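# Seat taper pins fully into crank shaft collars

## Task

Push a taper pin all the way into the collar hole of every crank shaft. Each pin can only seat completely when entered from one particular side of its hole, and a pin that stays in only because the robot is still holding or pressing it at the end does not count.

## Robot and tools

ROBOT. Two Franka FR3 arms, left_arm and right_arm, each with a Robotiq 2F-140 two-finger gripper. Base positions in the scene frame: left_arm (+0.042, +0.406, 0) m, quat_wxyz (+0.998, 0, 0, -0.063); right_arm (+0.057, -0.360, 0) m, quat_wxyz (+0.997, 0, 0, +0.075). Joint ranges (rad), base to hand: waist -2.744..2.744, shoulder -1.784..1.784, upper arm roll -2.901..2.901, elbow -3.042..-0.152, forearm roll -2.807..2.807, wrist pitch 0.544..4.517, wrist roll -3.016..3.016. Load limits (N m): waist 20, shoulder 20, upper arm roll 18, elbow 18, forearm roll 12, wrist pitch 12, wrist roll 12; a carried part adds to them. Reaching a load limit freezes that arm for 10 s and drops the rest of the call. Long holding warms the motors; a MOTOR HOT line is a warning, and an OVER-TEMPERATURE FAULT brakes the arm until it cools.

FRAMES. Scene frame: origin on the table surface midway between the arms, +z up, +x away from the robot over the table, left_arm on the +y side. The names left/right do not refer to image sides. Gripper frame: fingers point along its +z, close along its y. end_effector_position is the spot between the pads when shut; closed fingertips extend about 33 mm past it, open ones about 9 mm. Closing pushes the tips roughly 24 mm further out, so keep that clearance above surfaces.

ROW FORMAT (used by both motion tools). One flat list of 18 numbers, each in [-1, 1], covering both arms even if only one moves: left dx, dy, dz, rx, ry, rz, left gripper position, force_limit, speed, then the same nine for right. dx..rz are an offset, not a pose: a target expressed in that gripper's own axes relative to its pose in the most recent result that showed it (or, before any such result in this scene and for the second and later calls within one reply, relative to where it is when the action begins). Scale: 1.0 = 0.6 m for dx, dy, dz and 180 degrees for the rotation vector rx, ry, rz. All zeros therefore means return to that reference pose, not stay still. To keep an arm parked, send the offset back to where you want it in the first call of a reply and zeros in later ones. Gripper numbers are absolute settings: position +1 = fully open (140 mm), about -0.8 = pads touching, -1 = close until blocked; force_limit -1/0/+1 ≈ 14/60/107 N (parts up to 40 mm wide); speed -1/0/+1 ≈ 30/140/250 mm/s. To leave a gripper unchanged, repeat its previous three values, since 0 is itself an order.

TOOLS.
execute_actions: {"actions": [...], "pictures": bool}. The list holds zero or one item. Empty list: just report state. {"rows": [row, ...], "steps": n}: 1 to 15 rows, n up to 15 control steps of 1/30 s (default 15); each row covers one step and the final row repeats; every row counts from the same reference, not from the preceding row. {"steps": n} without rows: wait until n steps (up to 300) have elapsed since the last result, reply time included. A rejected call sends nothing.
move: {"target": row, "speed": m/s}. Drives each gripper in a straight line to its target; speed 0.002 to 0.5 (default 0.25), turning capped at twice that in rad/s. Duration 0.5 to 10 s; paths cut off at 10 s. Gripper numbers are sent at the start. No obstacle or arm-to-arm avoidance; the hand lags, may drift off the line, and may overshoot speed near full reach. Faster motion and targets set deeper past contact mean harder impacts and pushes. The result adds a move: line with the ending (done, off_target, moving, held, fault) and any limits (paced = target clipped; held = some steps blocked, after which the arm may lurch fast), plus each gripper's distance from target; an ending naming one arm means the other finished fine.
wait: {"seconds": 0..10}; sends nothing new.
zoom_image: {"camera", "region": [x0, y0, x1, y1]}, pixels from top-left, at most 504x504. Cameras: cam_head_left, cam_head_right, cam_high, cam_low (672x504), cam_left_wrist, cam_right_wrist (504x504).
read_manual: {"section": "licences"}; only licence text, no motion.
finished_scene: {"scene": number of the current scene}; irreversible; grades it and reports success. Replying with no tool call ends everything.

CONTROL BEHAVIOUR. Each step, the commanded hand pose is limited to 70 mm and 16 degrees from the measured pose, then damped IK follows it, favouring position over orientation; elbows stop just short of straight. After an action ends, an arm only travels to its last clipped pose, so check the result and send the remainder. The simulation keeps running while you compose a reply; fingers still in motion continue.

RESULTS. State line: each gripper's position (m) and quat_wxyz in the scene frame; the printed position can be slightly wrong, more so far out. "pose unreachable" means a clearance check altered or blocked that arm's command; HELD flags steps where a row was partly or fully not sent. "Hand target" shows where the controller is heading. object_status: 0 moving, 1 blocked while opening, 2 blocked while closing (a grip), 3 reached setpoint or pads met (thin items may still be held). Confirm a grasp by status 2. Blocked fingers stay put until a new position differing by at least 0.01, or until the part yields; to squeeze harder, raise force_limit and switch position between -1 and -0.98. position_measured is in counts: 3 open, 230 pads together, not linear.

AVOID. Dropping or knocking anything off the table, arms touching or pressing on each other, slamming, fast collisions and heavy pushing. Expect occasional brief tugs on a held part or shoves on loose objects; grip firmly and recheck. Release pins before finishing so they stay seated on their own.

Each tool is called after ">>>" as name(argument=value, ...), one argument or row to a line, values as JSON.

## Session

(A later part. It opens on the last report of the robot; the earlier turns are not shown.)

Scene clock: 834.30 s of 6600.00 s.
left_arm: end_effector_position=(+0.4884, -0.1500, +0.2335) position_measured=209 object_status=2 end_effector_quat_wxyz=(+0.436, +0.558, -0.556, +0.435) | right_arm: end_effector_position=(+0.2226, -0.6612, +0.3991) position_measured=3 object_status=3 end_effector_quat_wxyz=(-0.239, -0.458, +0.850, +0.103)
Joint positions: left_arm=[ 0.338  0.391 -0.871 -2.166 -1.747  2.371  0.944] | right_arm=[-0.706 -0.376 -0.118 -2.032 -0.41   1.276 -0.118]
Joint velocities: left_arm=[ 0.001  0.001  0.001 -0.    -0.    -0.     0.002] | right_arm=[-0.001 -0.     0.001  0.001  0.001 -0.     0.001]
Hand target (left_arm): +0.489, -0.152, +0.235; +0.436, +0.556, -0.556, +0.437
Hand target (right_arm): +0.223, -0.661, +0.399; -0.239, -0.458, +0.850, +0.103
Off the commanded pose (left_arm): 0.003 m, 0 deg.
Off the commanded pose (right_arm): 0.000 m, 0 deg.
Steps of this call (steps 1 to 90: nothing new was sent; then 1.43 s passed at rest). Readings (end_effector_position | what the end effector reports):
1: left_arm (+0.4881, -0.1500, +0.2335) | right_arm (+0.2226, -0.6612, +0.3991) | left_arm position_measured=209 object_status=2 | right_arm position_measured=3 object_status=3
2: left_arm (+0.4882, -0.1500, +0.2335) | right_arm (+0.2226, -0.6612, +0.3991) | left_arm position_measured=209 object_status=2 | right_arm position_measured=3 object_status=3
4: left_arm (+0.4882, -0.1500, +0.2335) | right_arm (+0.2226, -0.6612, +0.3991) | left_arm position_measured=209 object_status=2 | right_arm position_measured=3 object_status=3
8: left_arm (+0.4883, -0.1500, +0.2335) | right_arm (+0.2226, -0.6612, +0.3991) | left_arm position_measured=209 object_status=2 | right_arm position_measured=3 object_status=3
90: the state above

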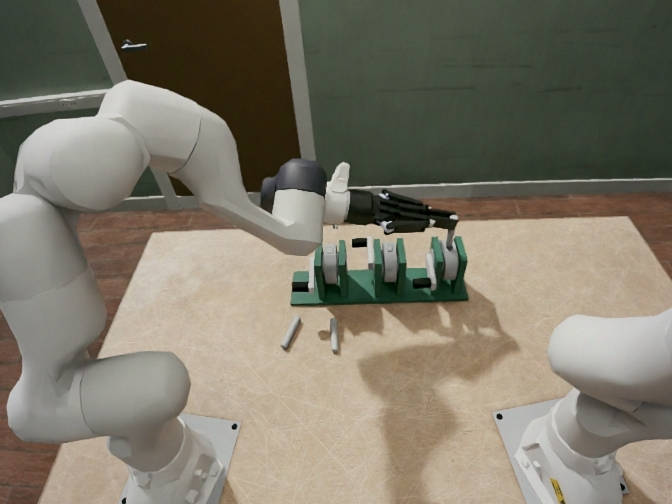

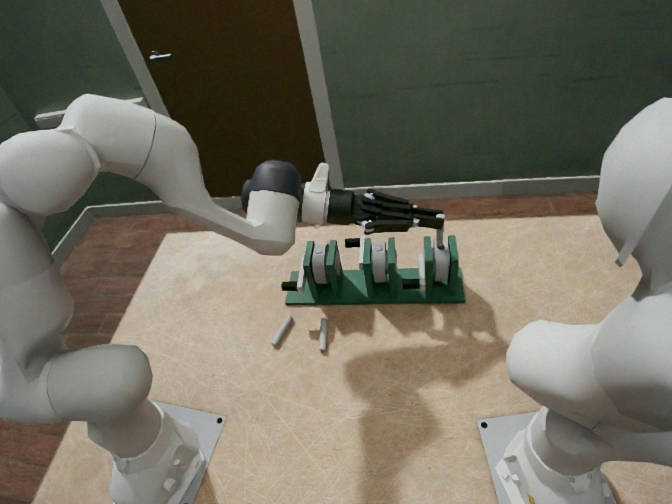

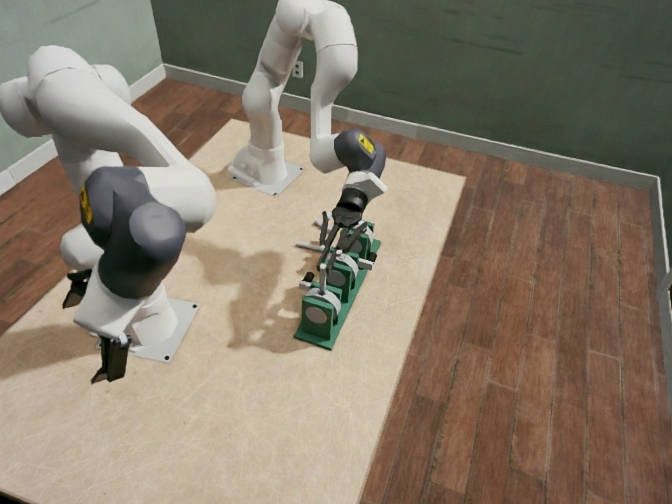

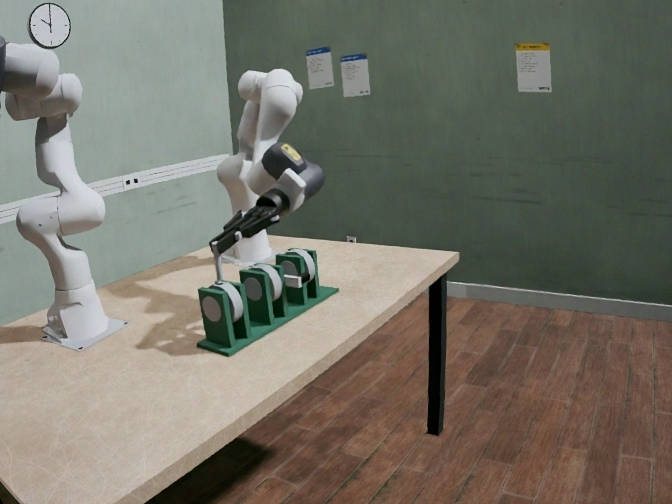

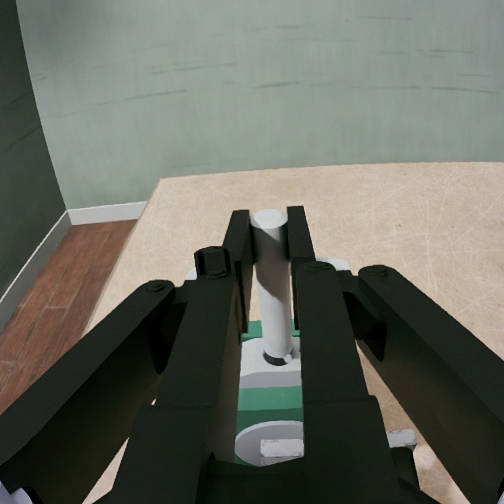

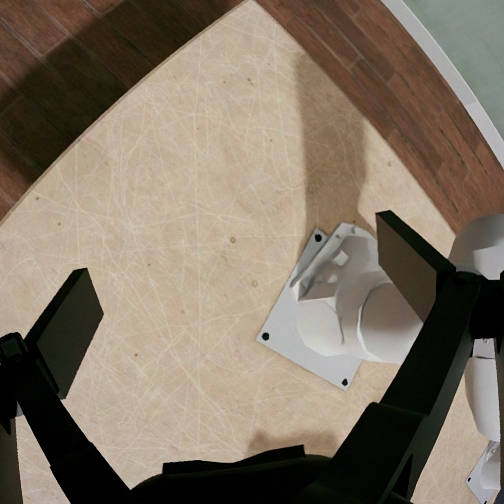

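>>> move(
  target=[0.003,-0.0003,0.0053,0,0,0,-1,0,-0.6,0,0,0,0,0,0,1,0,0],
  speed=0.005,
)

>>> zoom_image(
  camera="cam_left_wrist",
  region=[200, 290, 330, 420],
)

>>> zoom_image(
  camera="cam_head_right",
  region=[405, 200, 475, 270],
)

>>> zoom_image(
  camera="cam_head_left",
  region=[415, 200, 485, 270],
)

Scene clock: 840.77 s of 6600.00 s.
left_arm: end_effector_position=(+0.4889, -0.1513, +0.2329) position_measured=209 object_status=2 end_effector_quat_wxyz=(+0.435, +0.558, -0.556, +0.435) | right_arm: end_effector_position=(+0.2226, -0.6612, +0.3991) position_measured=3 object_status=3 end_effector_quat_wxyz=(-0.239, -0.458, +0.850, +0.103)
Joint positions: left_arm=[ 0.334  0.395 -0.871 -2.162 -1.747  2.377  0.944] | right_arm=[-0.706 -0.376 -0.118 -2.032 -0.41   1.276 -0.118]
Joint velocities: left_arm=[-0.001 -0.    -0.001  0.002 -0.001  0.003  0.   ] | right_arm=[ 0.001 -0.001 -0.     0.     0.001 -0.001 -0.   ]
Hand target (left_arm): +0.489, -0.154, +0.234; +0.436, +0.558, -0.556, +0.435
Hand target (right_arm): +0.223, -0.661, +0.399; -0.239, -0.458, +0.850, +0.103
Off the commanded pose (left_arm): 0.003 m, 0 deg.
Off the commanded pose (right_arm): 0.000 m, 0 deg.
After step 90, 2.53 s passed at rest.
move: done

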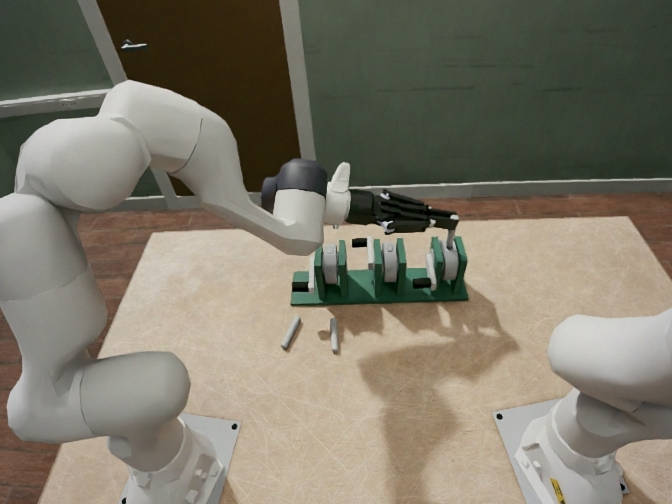

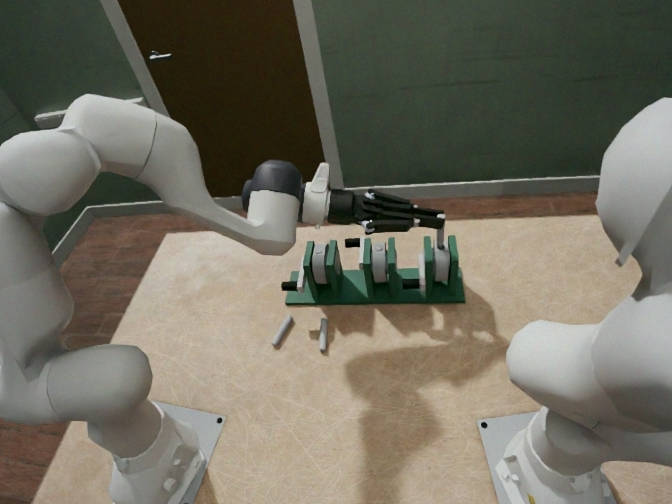

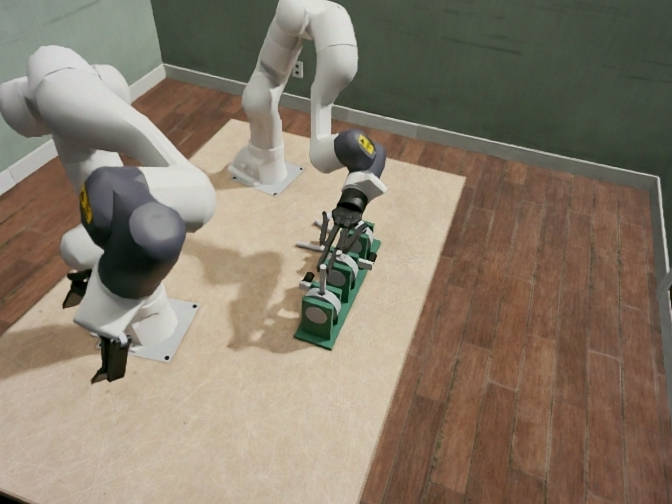

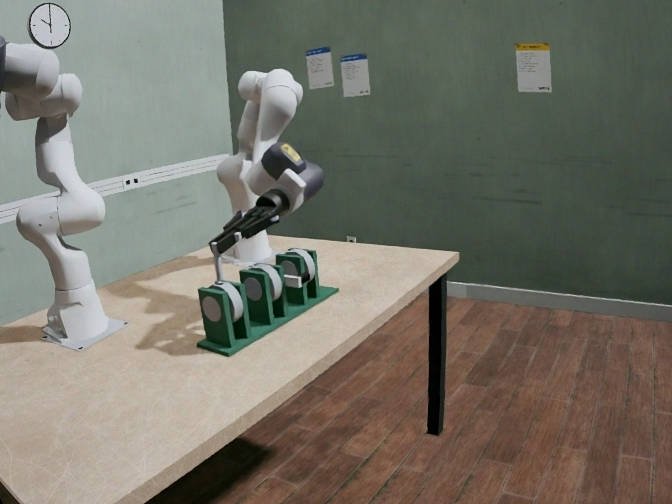

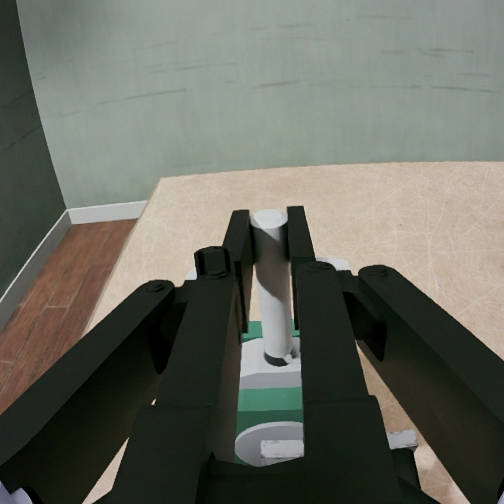

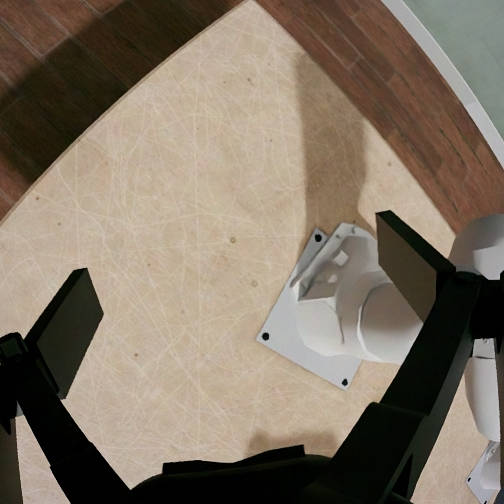

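Region (200, 290, 330, 420) of cam_left_wrist's 504x504 image, scaled by 3.877, with more detail than that image has.

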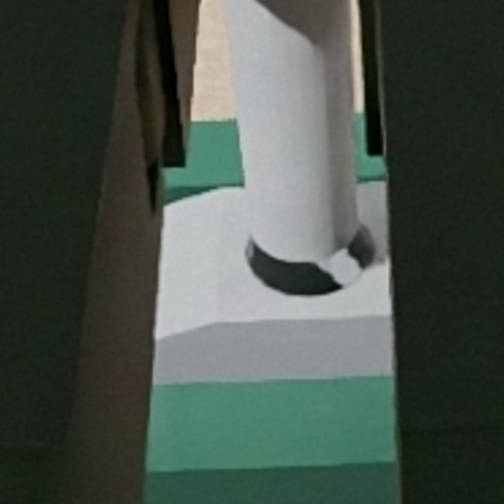

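Region (405, 200, 475, 270) of cam_head_right's 672x504 image, scaled by 7.200, with more detail than that image has.

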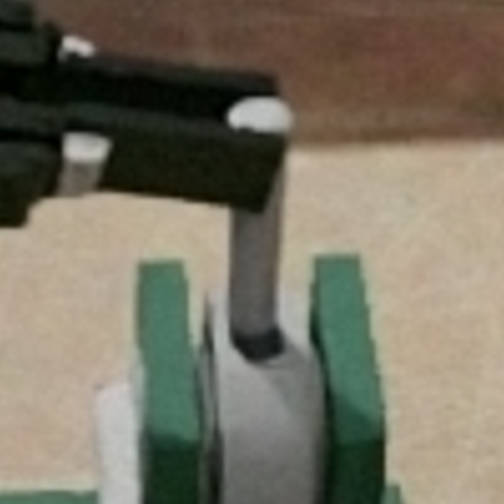

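Region (415, 200, 485, 270) of cam_head_left's 672x504 image, scaled by 7.200, with more detail than that image has.

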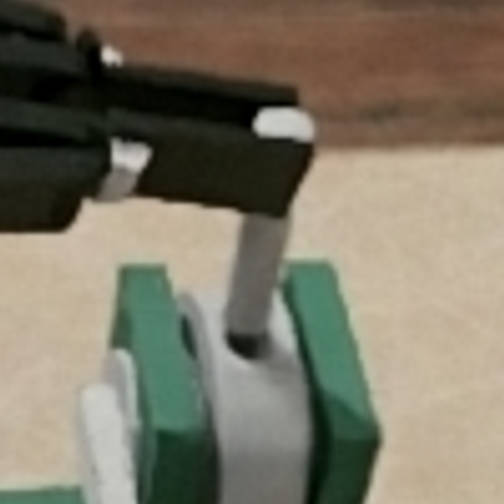

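>>> move(
  target=[-0.0122,0.0008,0.0064,0,0,0,-1,0,-0.6,0,0,0,0,0,0,1,0,0],
  speed=0.006,
)

>>> zoom_image(
  camera="cam_left_wrist",
  region=[200, 280, 330, 410],
)

>>> zoom_image(
  camera="cam_head_right",
  region=[405, 200, 475, 270],
)

>>> zoom_image(
  camera="cam_head_left",
  region=[415, 200, 485, 270],
)

Scene clock: 852.67 s of 6600.00 s.
left_arm: end_effector_position=(+0.4876, -0.1518, +0.2238) position_measured=209 object_status=2 end_effector_quat_wxyz=(+0.437, +0.560, -0.555, +0.432) | right_arm: end_effector_position=(+0.2226, -0.6612, +0.3991) position_measured=3 object_status=3 end_effector_quat_wxyz=(-0.239, -0.458, +0.850, +0.103)
Joint positions: left_arm=[ 0.332  0.419 -0.87  -2.16  -1.747  2.386  0.959] | right_arm=[-0.706 -0.376 -0.118 -2.032 -0.41   1.276 -0.118]
Joint velocities: left_arm=[ 0.     0.001  0.     0.     0.001 -0.001  0.008] | right_arm=[-0.002 -0.     0.     0.001 -0.    -0.    -0.002]
Hand target (left_arm): +0.488, -0.153, +0.225; +0.436, +0.558, -0.557, +0.435
Hand target (right_arm): +0.223, -0.661, +0.399; -0.239, -0.458, +0.850, +0.103
Off the commanded pose (left_arm): 0.002 m, 0 deg.
Off the commanded pose (right_arm): 0.000 m, 0 deg.
After step 90, 7.30 s passed at rest.
move: done

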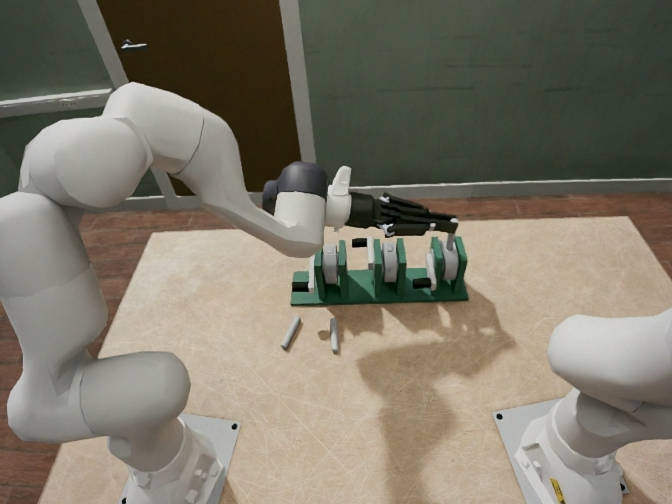

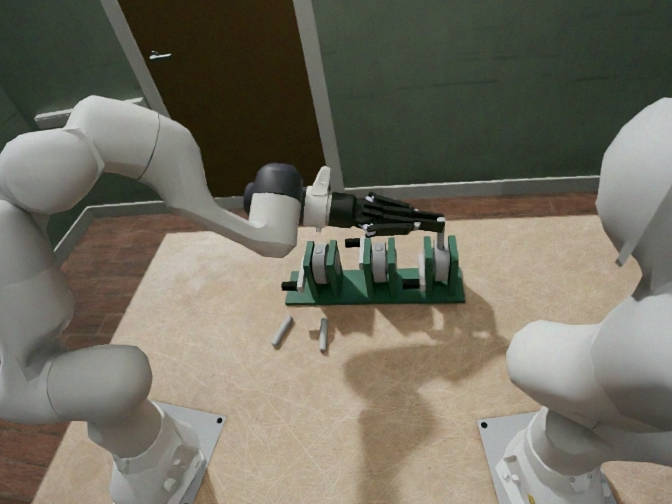

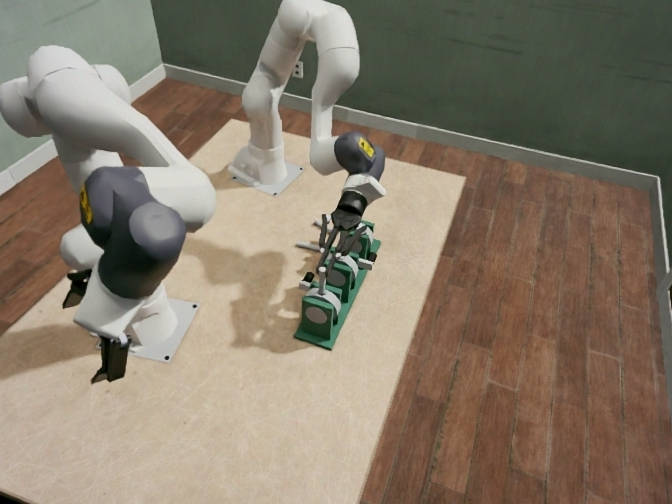

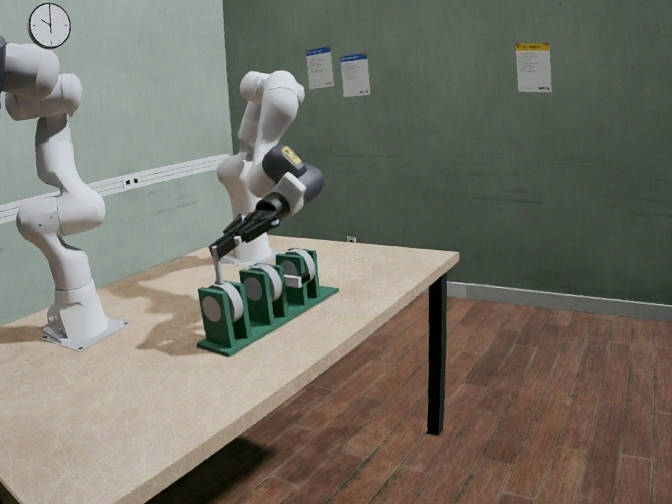

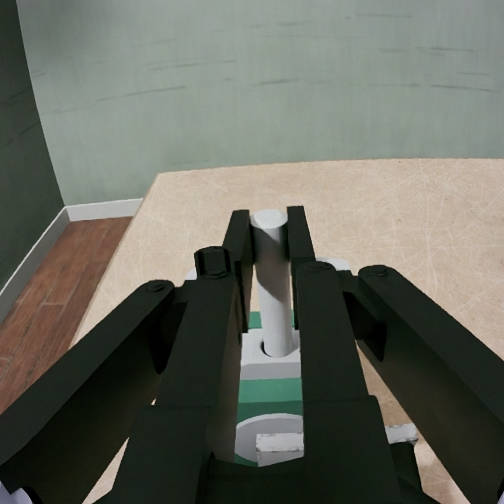

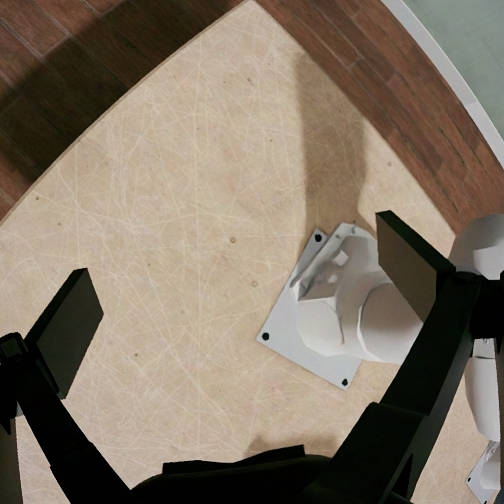

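Region (200, 280, 330, 410) of cam_left_wrist's 504x504 image, scaled by 3.877, with more detail than that image has.

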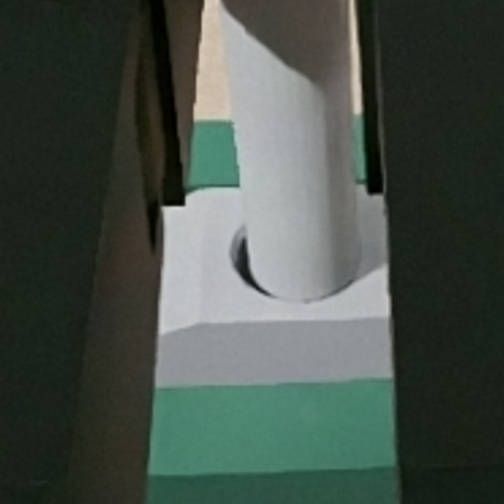

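Region (405, 200, 475, 270) of cam_head_right's 672x504 image, scaled by 7.200, with more detail than that image has.

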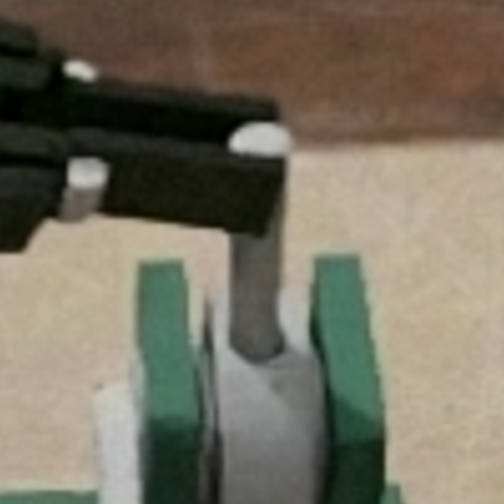

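Region (415, 200, 485, 270) of cam_head_left's 672x504 image, scaled by 7.200, with more detail than that image has.

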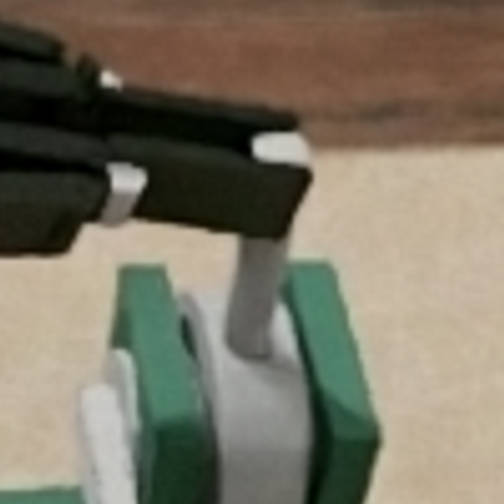

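>>> move(
  target=[0.0004,-0.0025,0.0016,0.0004,0.0019,0.0032,-1,0,-0.6,0,0,0,0,0,0,1,0,0],
  speed=0.004,
)

>>> zoom_image(
  camera="cam_left_wrist",
  region=[200, 280, 330, 410],
)

>>> zoom_image(
  camera="cam_head_right",
  region=[405, 200, 475, 270],
)

Scene clock: 861.17 s of 6600.00 s.
left_arm: end_effector_position=(+0.4882, -0.1524, +0.2231) position_measured=209 object_status=2 end_effector_quat_wxyz=(+0.437, +0.558, -0.556, +0.434) | right_arm: end_effector_position=(+0.2226, -0.6612, +0.3991) position_measured=3 object_status=3 end_effector_quat_wxyz=(-0.239, -0.458, +0.850, +0.103)
Joint positions: left_arm=[ 0.331  0.425 -0.87  -2.157 -1.747  2.386  0.969] | right_arm=[-0.706 -0.376 -0.118 -2.032 -0.41   1.276 -0.118]
Joint velocities: left_arm=[-0.001  0.     0.     0.    -0.    -0.001  0.005] | right_arm=[-0.001  0.001 -0.001  0.002 -0.    -0.001 -0.   ]
Hand target (left_arm): +0.489, -0.153, +0.224; +0.436, +0.556, -0.557, +0.436
Hand target (right_arm): +0.223, -0.661, +0.399; -0.239, -0.458, +0.850, +0.103
Off the commanded pose (left_arm): 0.001 m, 0 deg.
Off the commanded pose (right_arm): 0.000 m, 0 deg.
After step 90, 4.03 s passed at rest.
move: done

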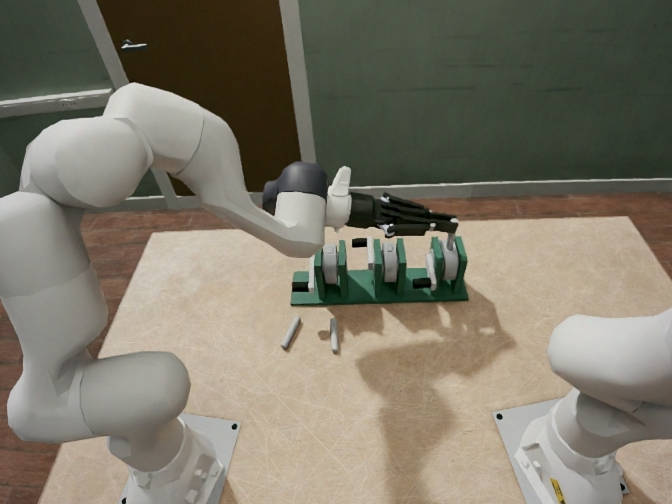

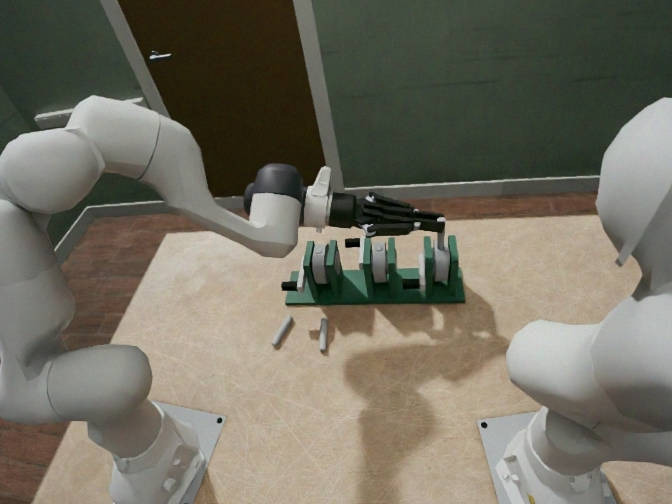

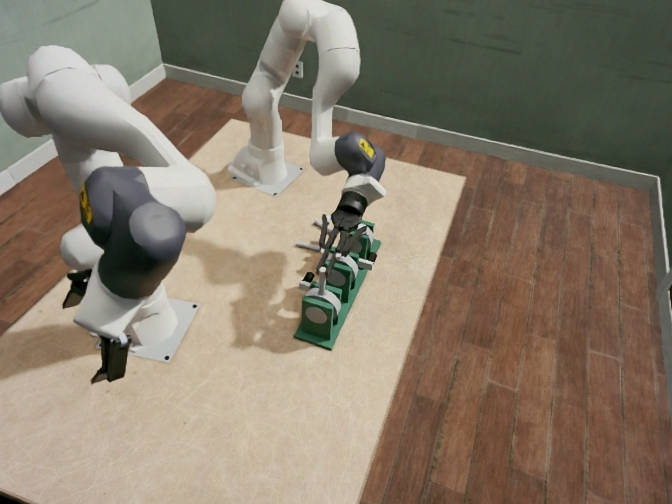

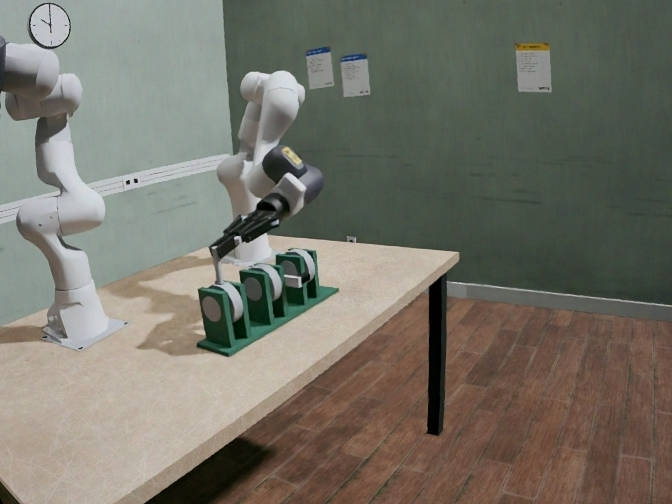

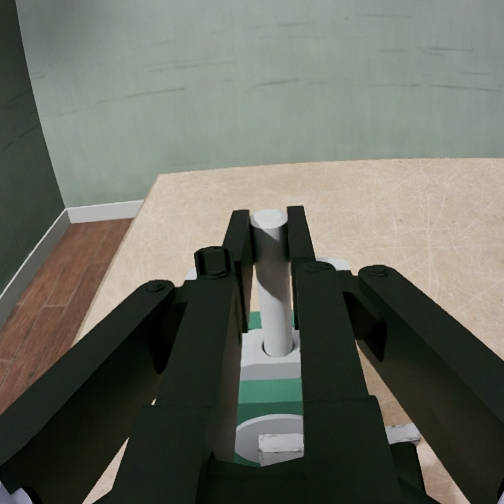

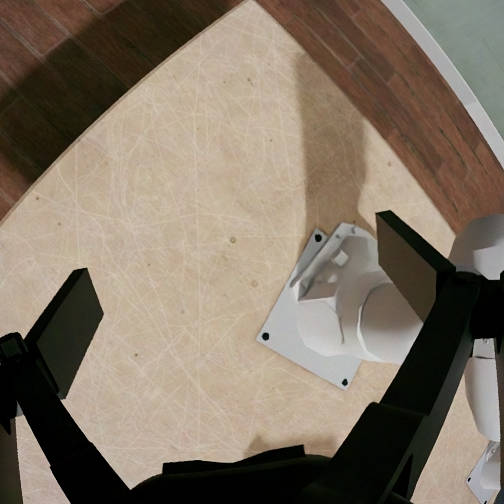

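Region (200, 280, 330, 410) of cam_left_wrist's 504x504 image, scaled by 3.877, with more detail than that image has.

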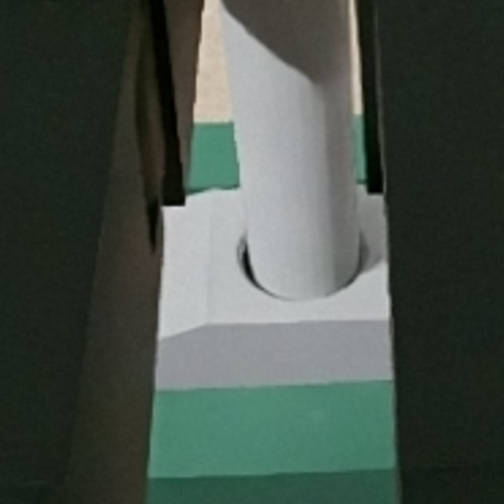

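Region (405, 200, 475, 270) of cam_head_right's 672x504 image, scaled by 7.200, with more detail than that image has.

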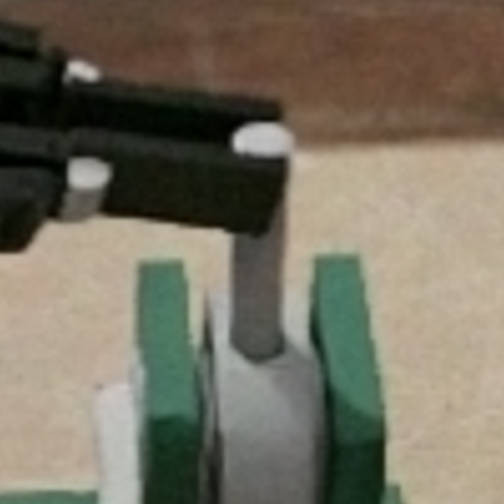

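>>> move(
  target=[-0.032,-0.0017,0.0096,0,0.0005,0.002,-1,0,-0.6,0,0,0,0,0,0,1,0,0],
  speed=0.01,
)

>>> zoom_image(
  camera="cam_left_wrist",
  region=[200, 250, 330, 380],
)

>>> zoom_image(
  camera="cam_head_right",
  region=[405, 200, 475, 270],
)

Scene clock: 868.20 s of 6600.00 s.
left_arm: end_effector_position=(+0.4880, -0.1533, +0.2042) position_measured=209 object_status=2 end_effector_quat_wxyz=(+0.438, +0.556, -0.557, +0.435) | right_arm: end_effector_position=(+0.2226, -0.6612, +0.3991) position_measured=3 object_status=3 end_effector_quat_wxyz=(-0.239, -0.458, +0.850, +0.103)
Joint positions: left_arm=[ 0.317  0.48  -0.854 -2.146 -1.748  2.394  1.017] | right_arm=[-0.706 -0.376 -0.118 -2.032 -0.41   1.276 -0.118]
Joint velocities: left_arm=[-0.     0.004 -0.002  0.     0.001  0.002  0.012] | right_arm=[-0.001  0.002  0.002 -0.    -0.     0.    -0.   ]
Hand target (left_arm): +0.489, -0.154, +0.203; +0.436, +0.555, -0.558, +0.436
Hand target (right_arm): +0.223, -0.661, +0.399; -0.239, -0.458, +0.850, +0.103
Off the commanded pose (left_arm): 0.002 m, 0 deg.
Off the commanded pose (right_arm): 0.000 m, 0 deg.
After step 90, 1.80 s passed at rest.
move: done

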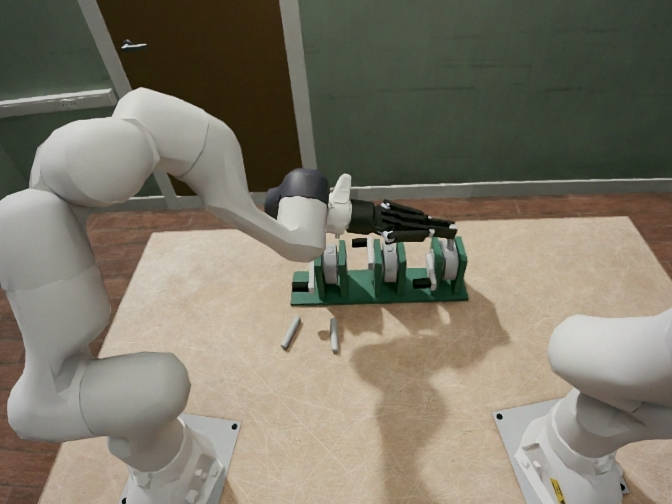

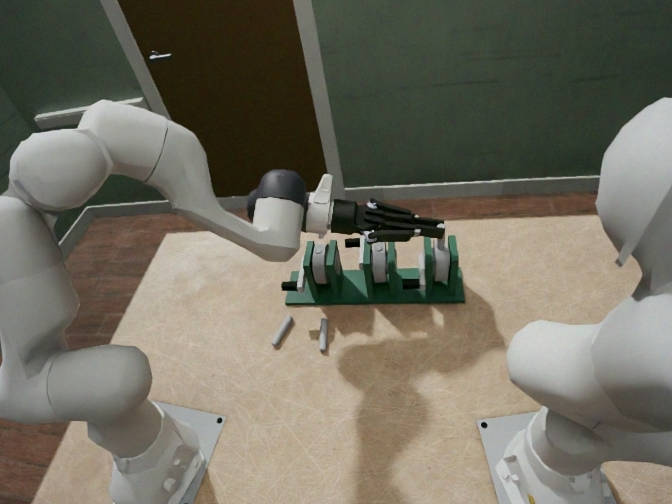

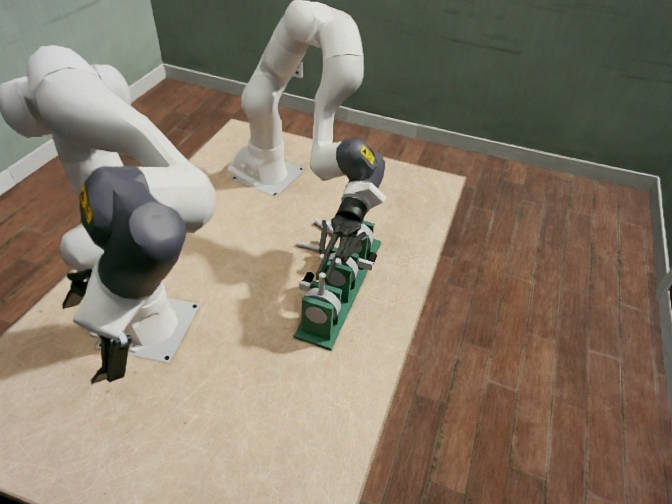

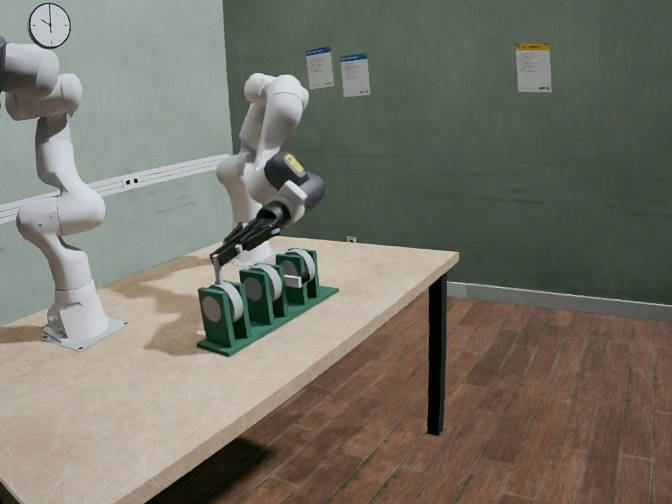

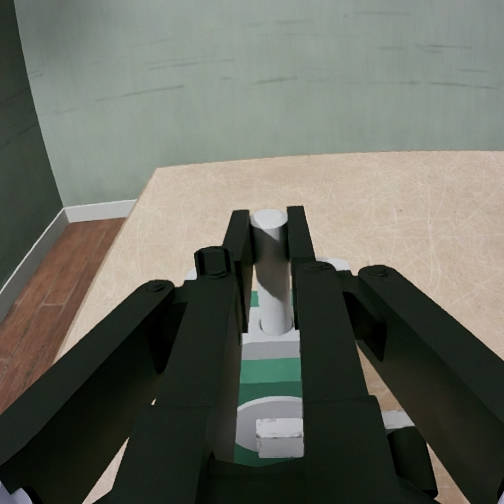

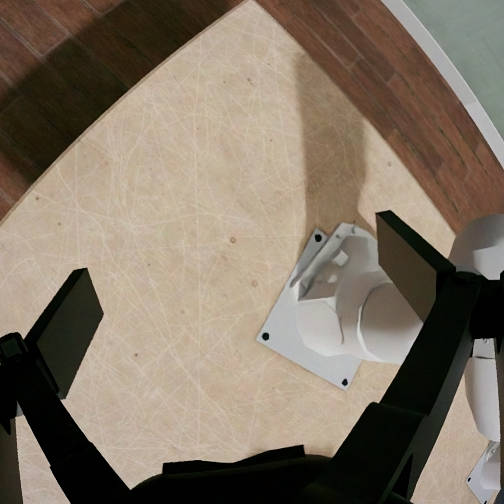

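Region (200, 250, 330, 380) of cam_left_wrist's 504x504 image, scaled by 3.877, with more detail than that image has.

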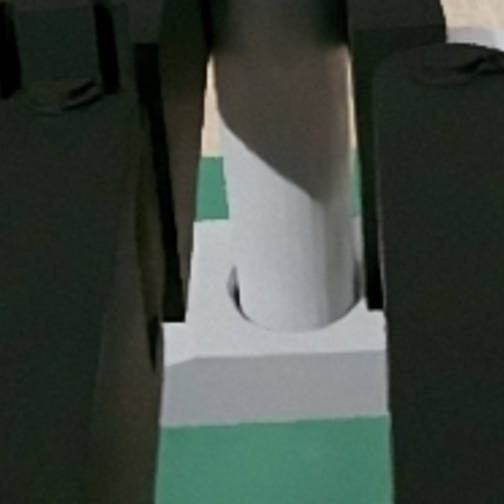

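Region (405, 200, 475, 270) of cam_head_right's 672x504 image, scaled by 7.200, with more detail than that image has.

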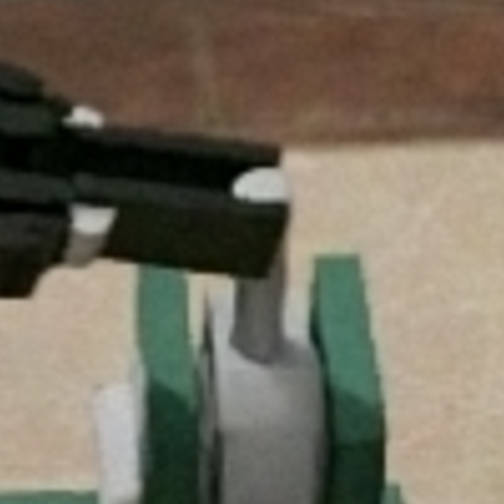

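>>> move(
  target=[-0.0374,-0.0017,0.0083,0,-0.0005,0.0005,-1,0,-0.6,0,0,0,0,0,0,1,0,0],
  speed=0.012,
)

>>> zoom_image(
  camera="cam_low",
  region=[180, 200, 340, 320],
)

Scene clock: 876.07 s of 6600.00 s.
left_arm: end_effector_position=(+0.4882, -0.1537, +0.1847) position_measured=209 object_status=2 end_effector_quat_wxyz=(+0.440, +0.554, -0.557, +0.435) | right_arm: end_effector_position=(+0.2226, -0.6612, +0.3991) position_measured=3 object_status=3 end_effector_quat_wxyz=(-0.239, -0.458, +0.850, +0.103)
Joint positions: left_arm=[ 0.297  0.534 -0.83  -2.133 -1.748  2.395  1.063] | right_arm=[-0.706 -0.376 -0.118 -2.032 -0.41   1.276 -0.118]
Joint velocities: left_arm=[-0.004  0.002  0.003 -0.    -0.001 -0.     0.012] | right_arm=[-0.001 -0.     0.    -0.001 -0.     0.001  0.001]
Hand target (left_arm): +0.489, -0.153, +0.182; +0.438, +0.555, -0.558, +0.435
Hand target (right_arm): +0.223, -0.661, +0.399; -0.239, -0.458, +0.850, +0.103
Off the commanded pose (left_arm): 0.004 m, 0 deg.
Off the commanded pose (right_arm): 0.000 m, 0 deg.
After step 90, 2.73 s passed at rest.
move: off_target (left_arm)

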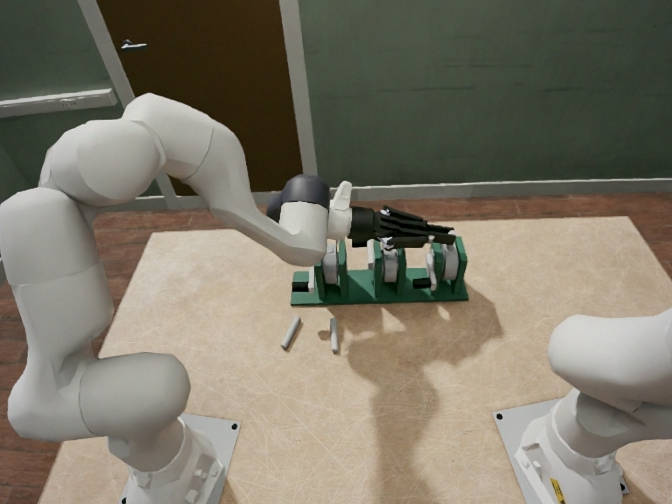

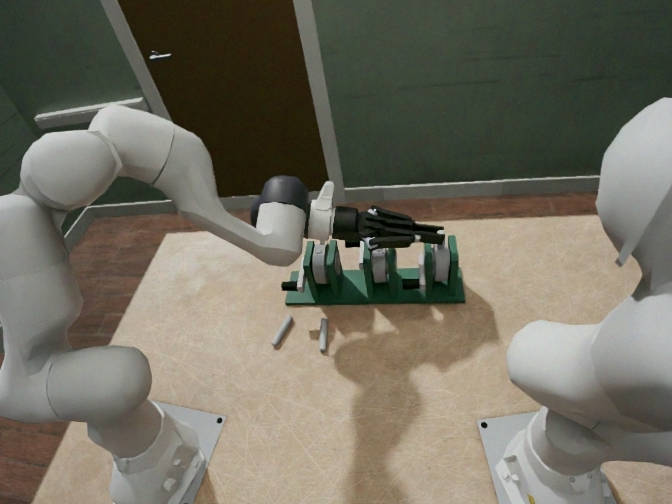

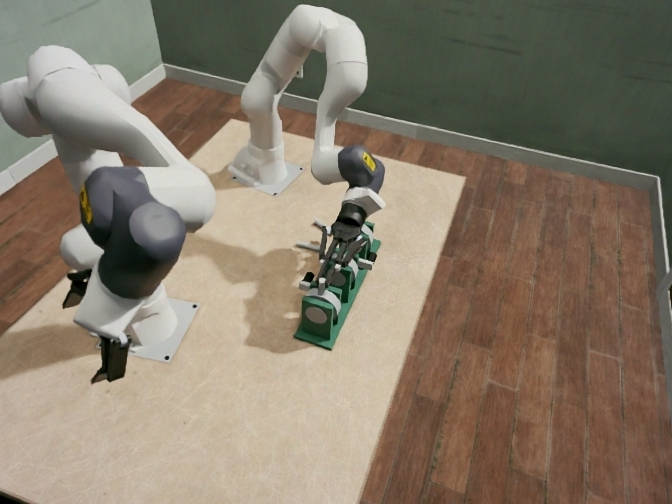

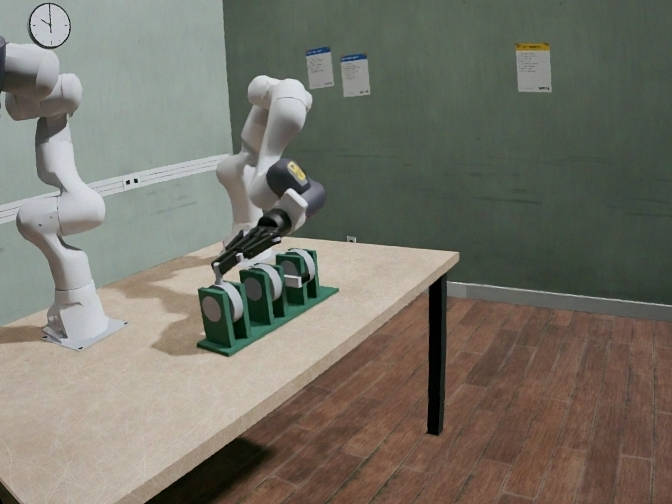

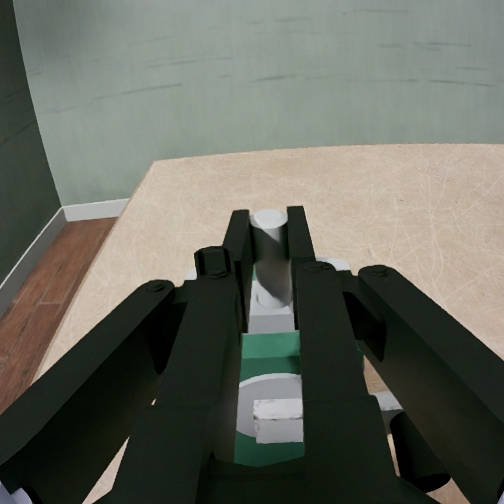

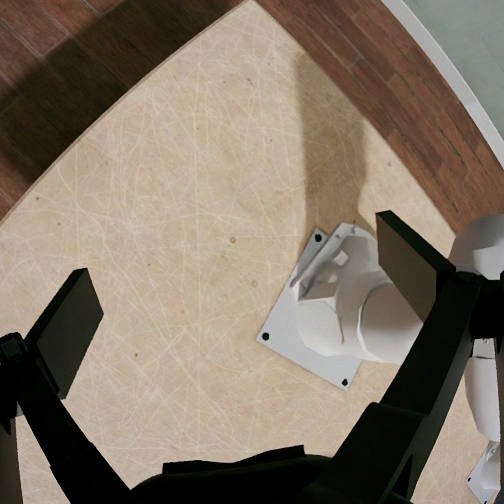

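Region (180, 200, 340, 320) of cam_low's 672x504 image, scaled by 3.150, with more detail than that image has; it fills the top 378 rows of this view, and the rest is white.

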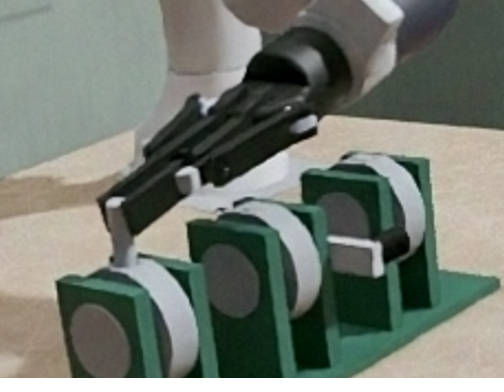

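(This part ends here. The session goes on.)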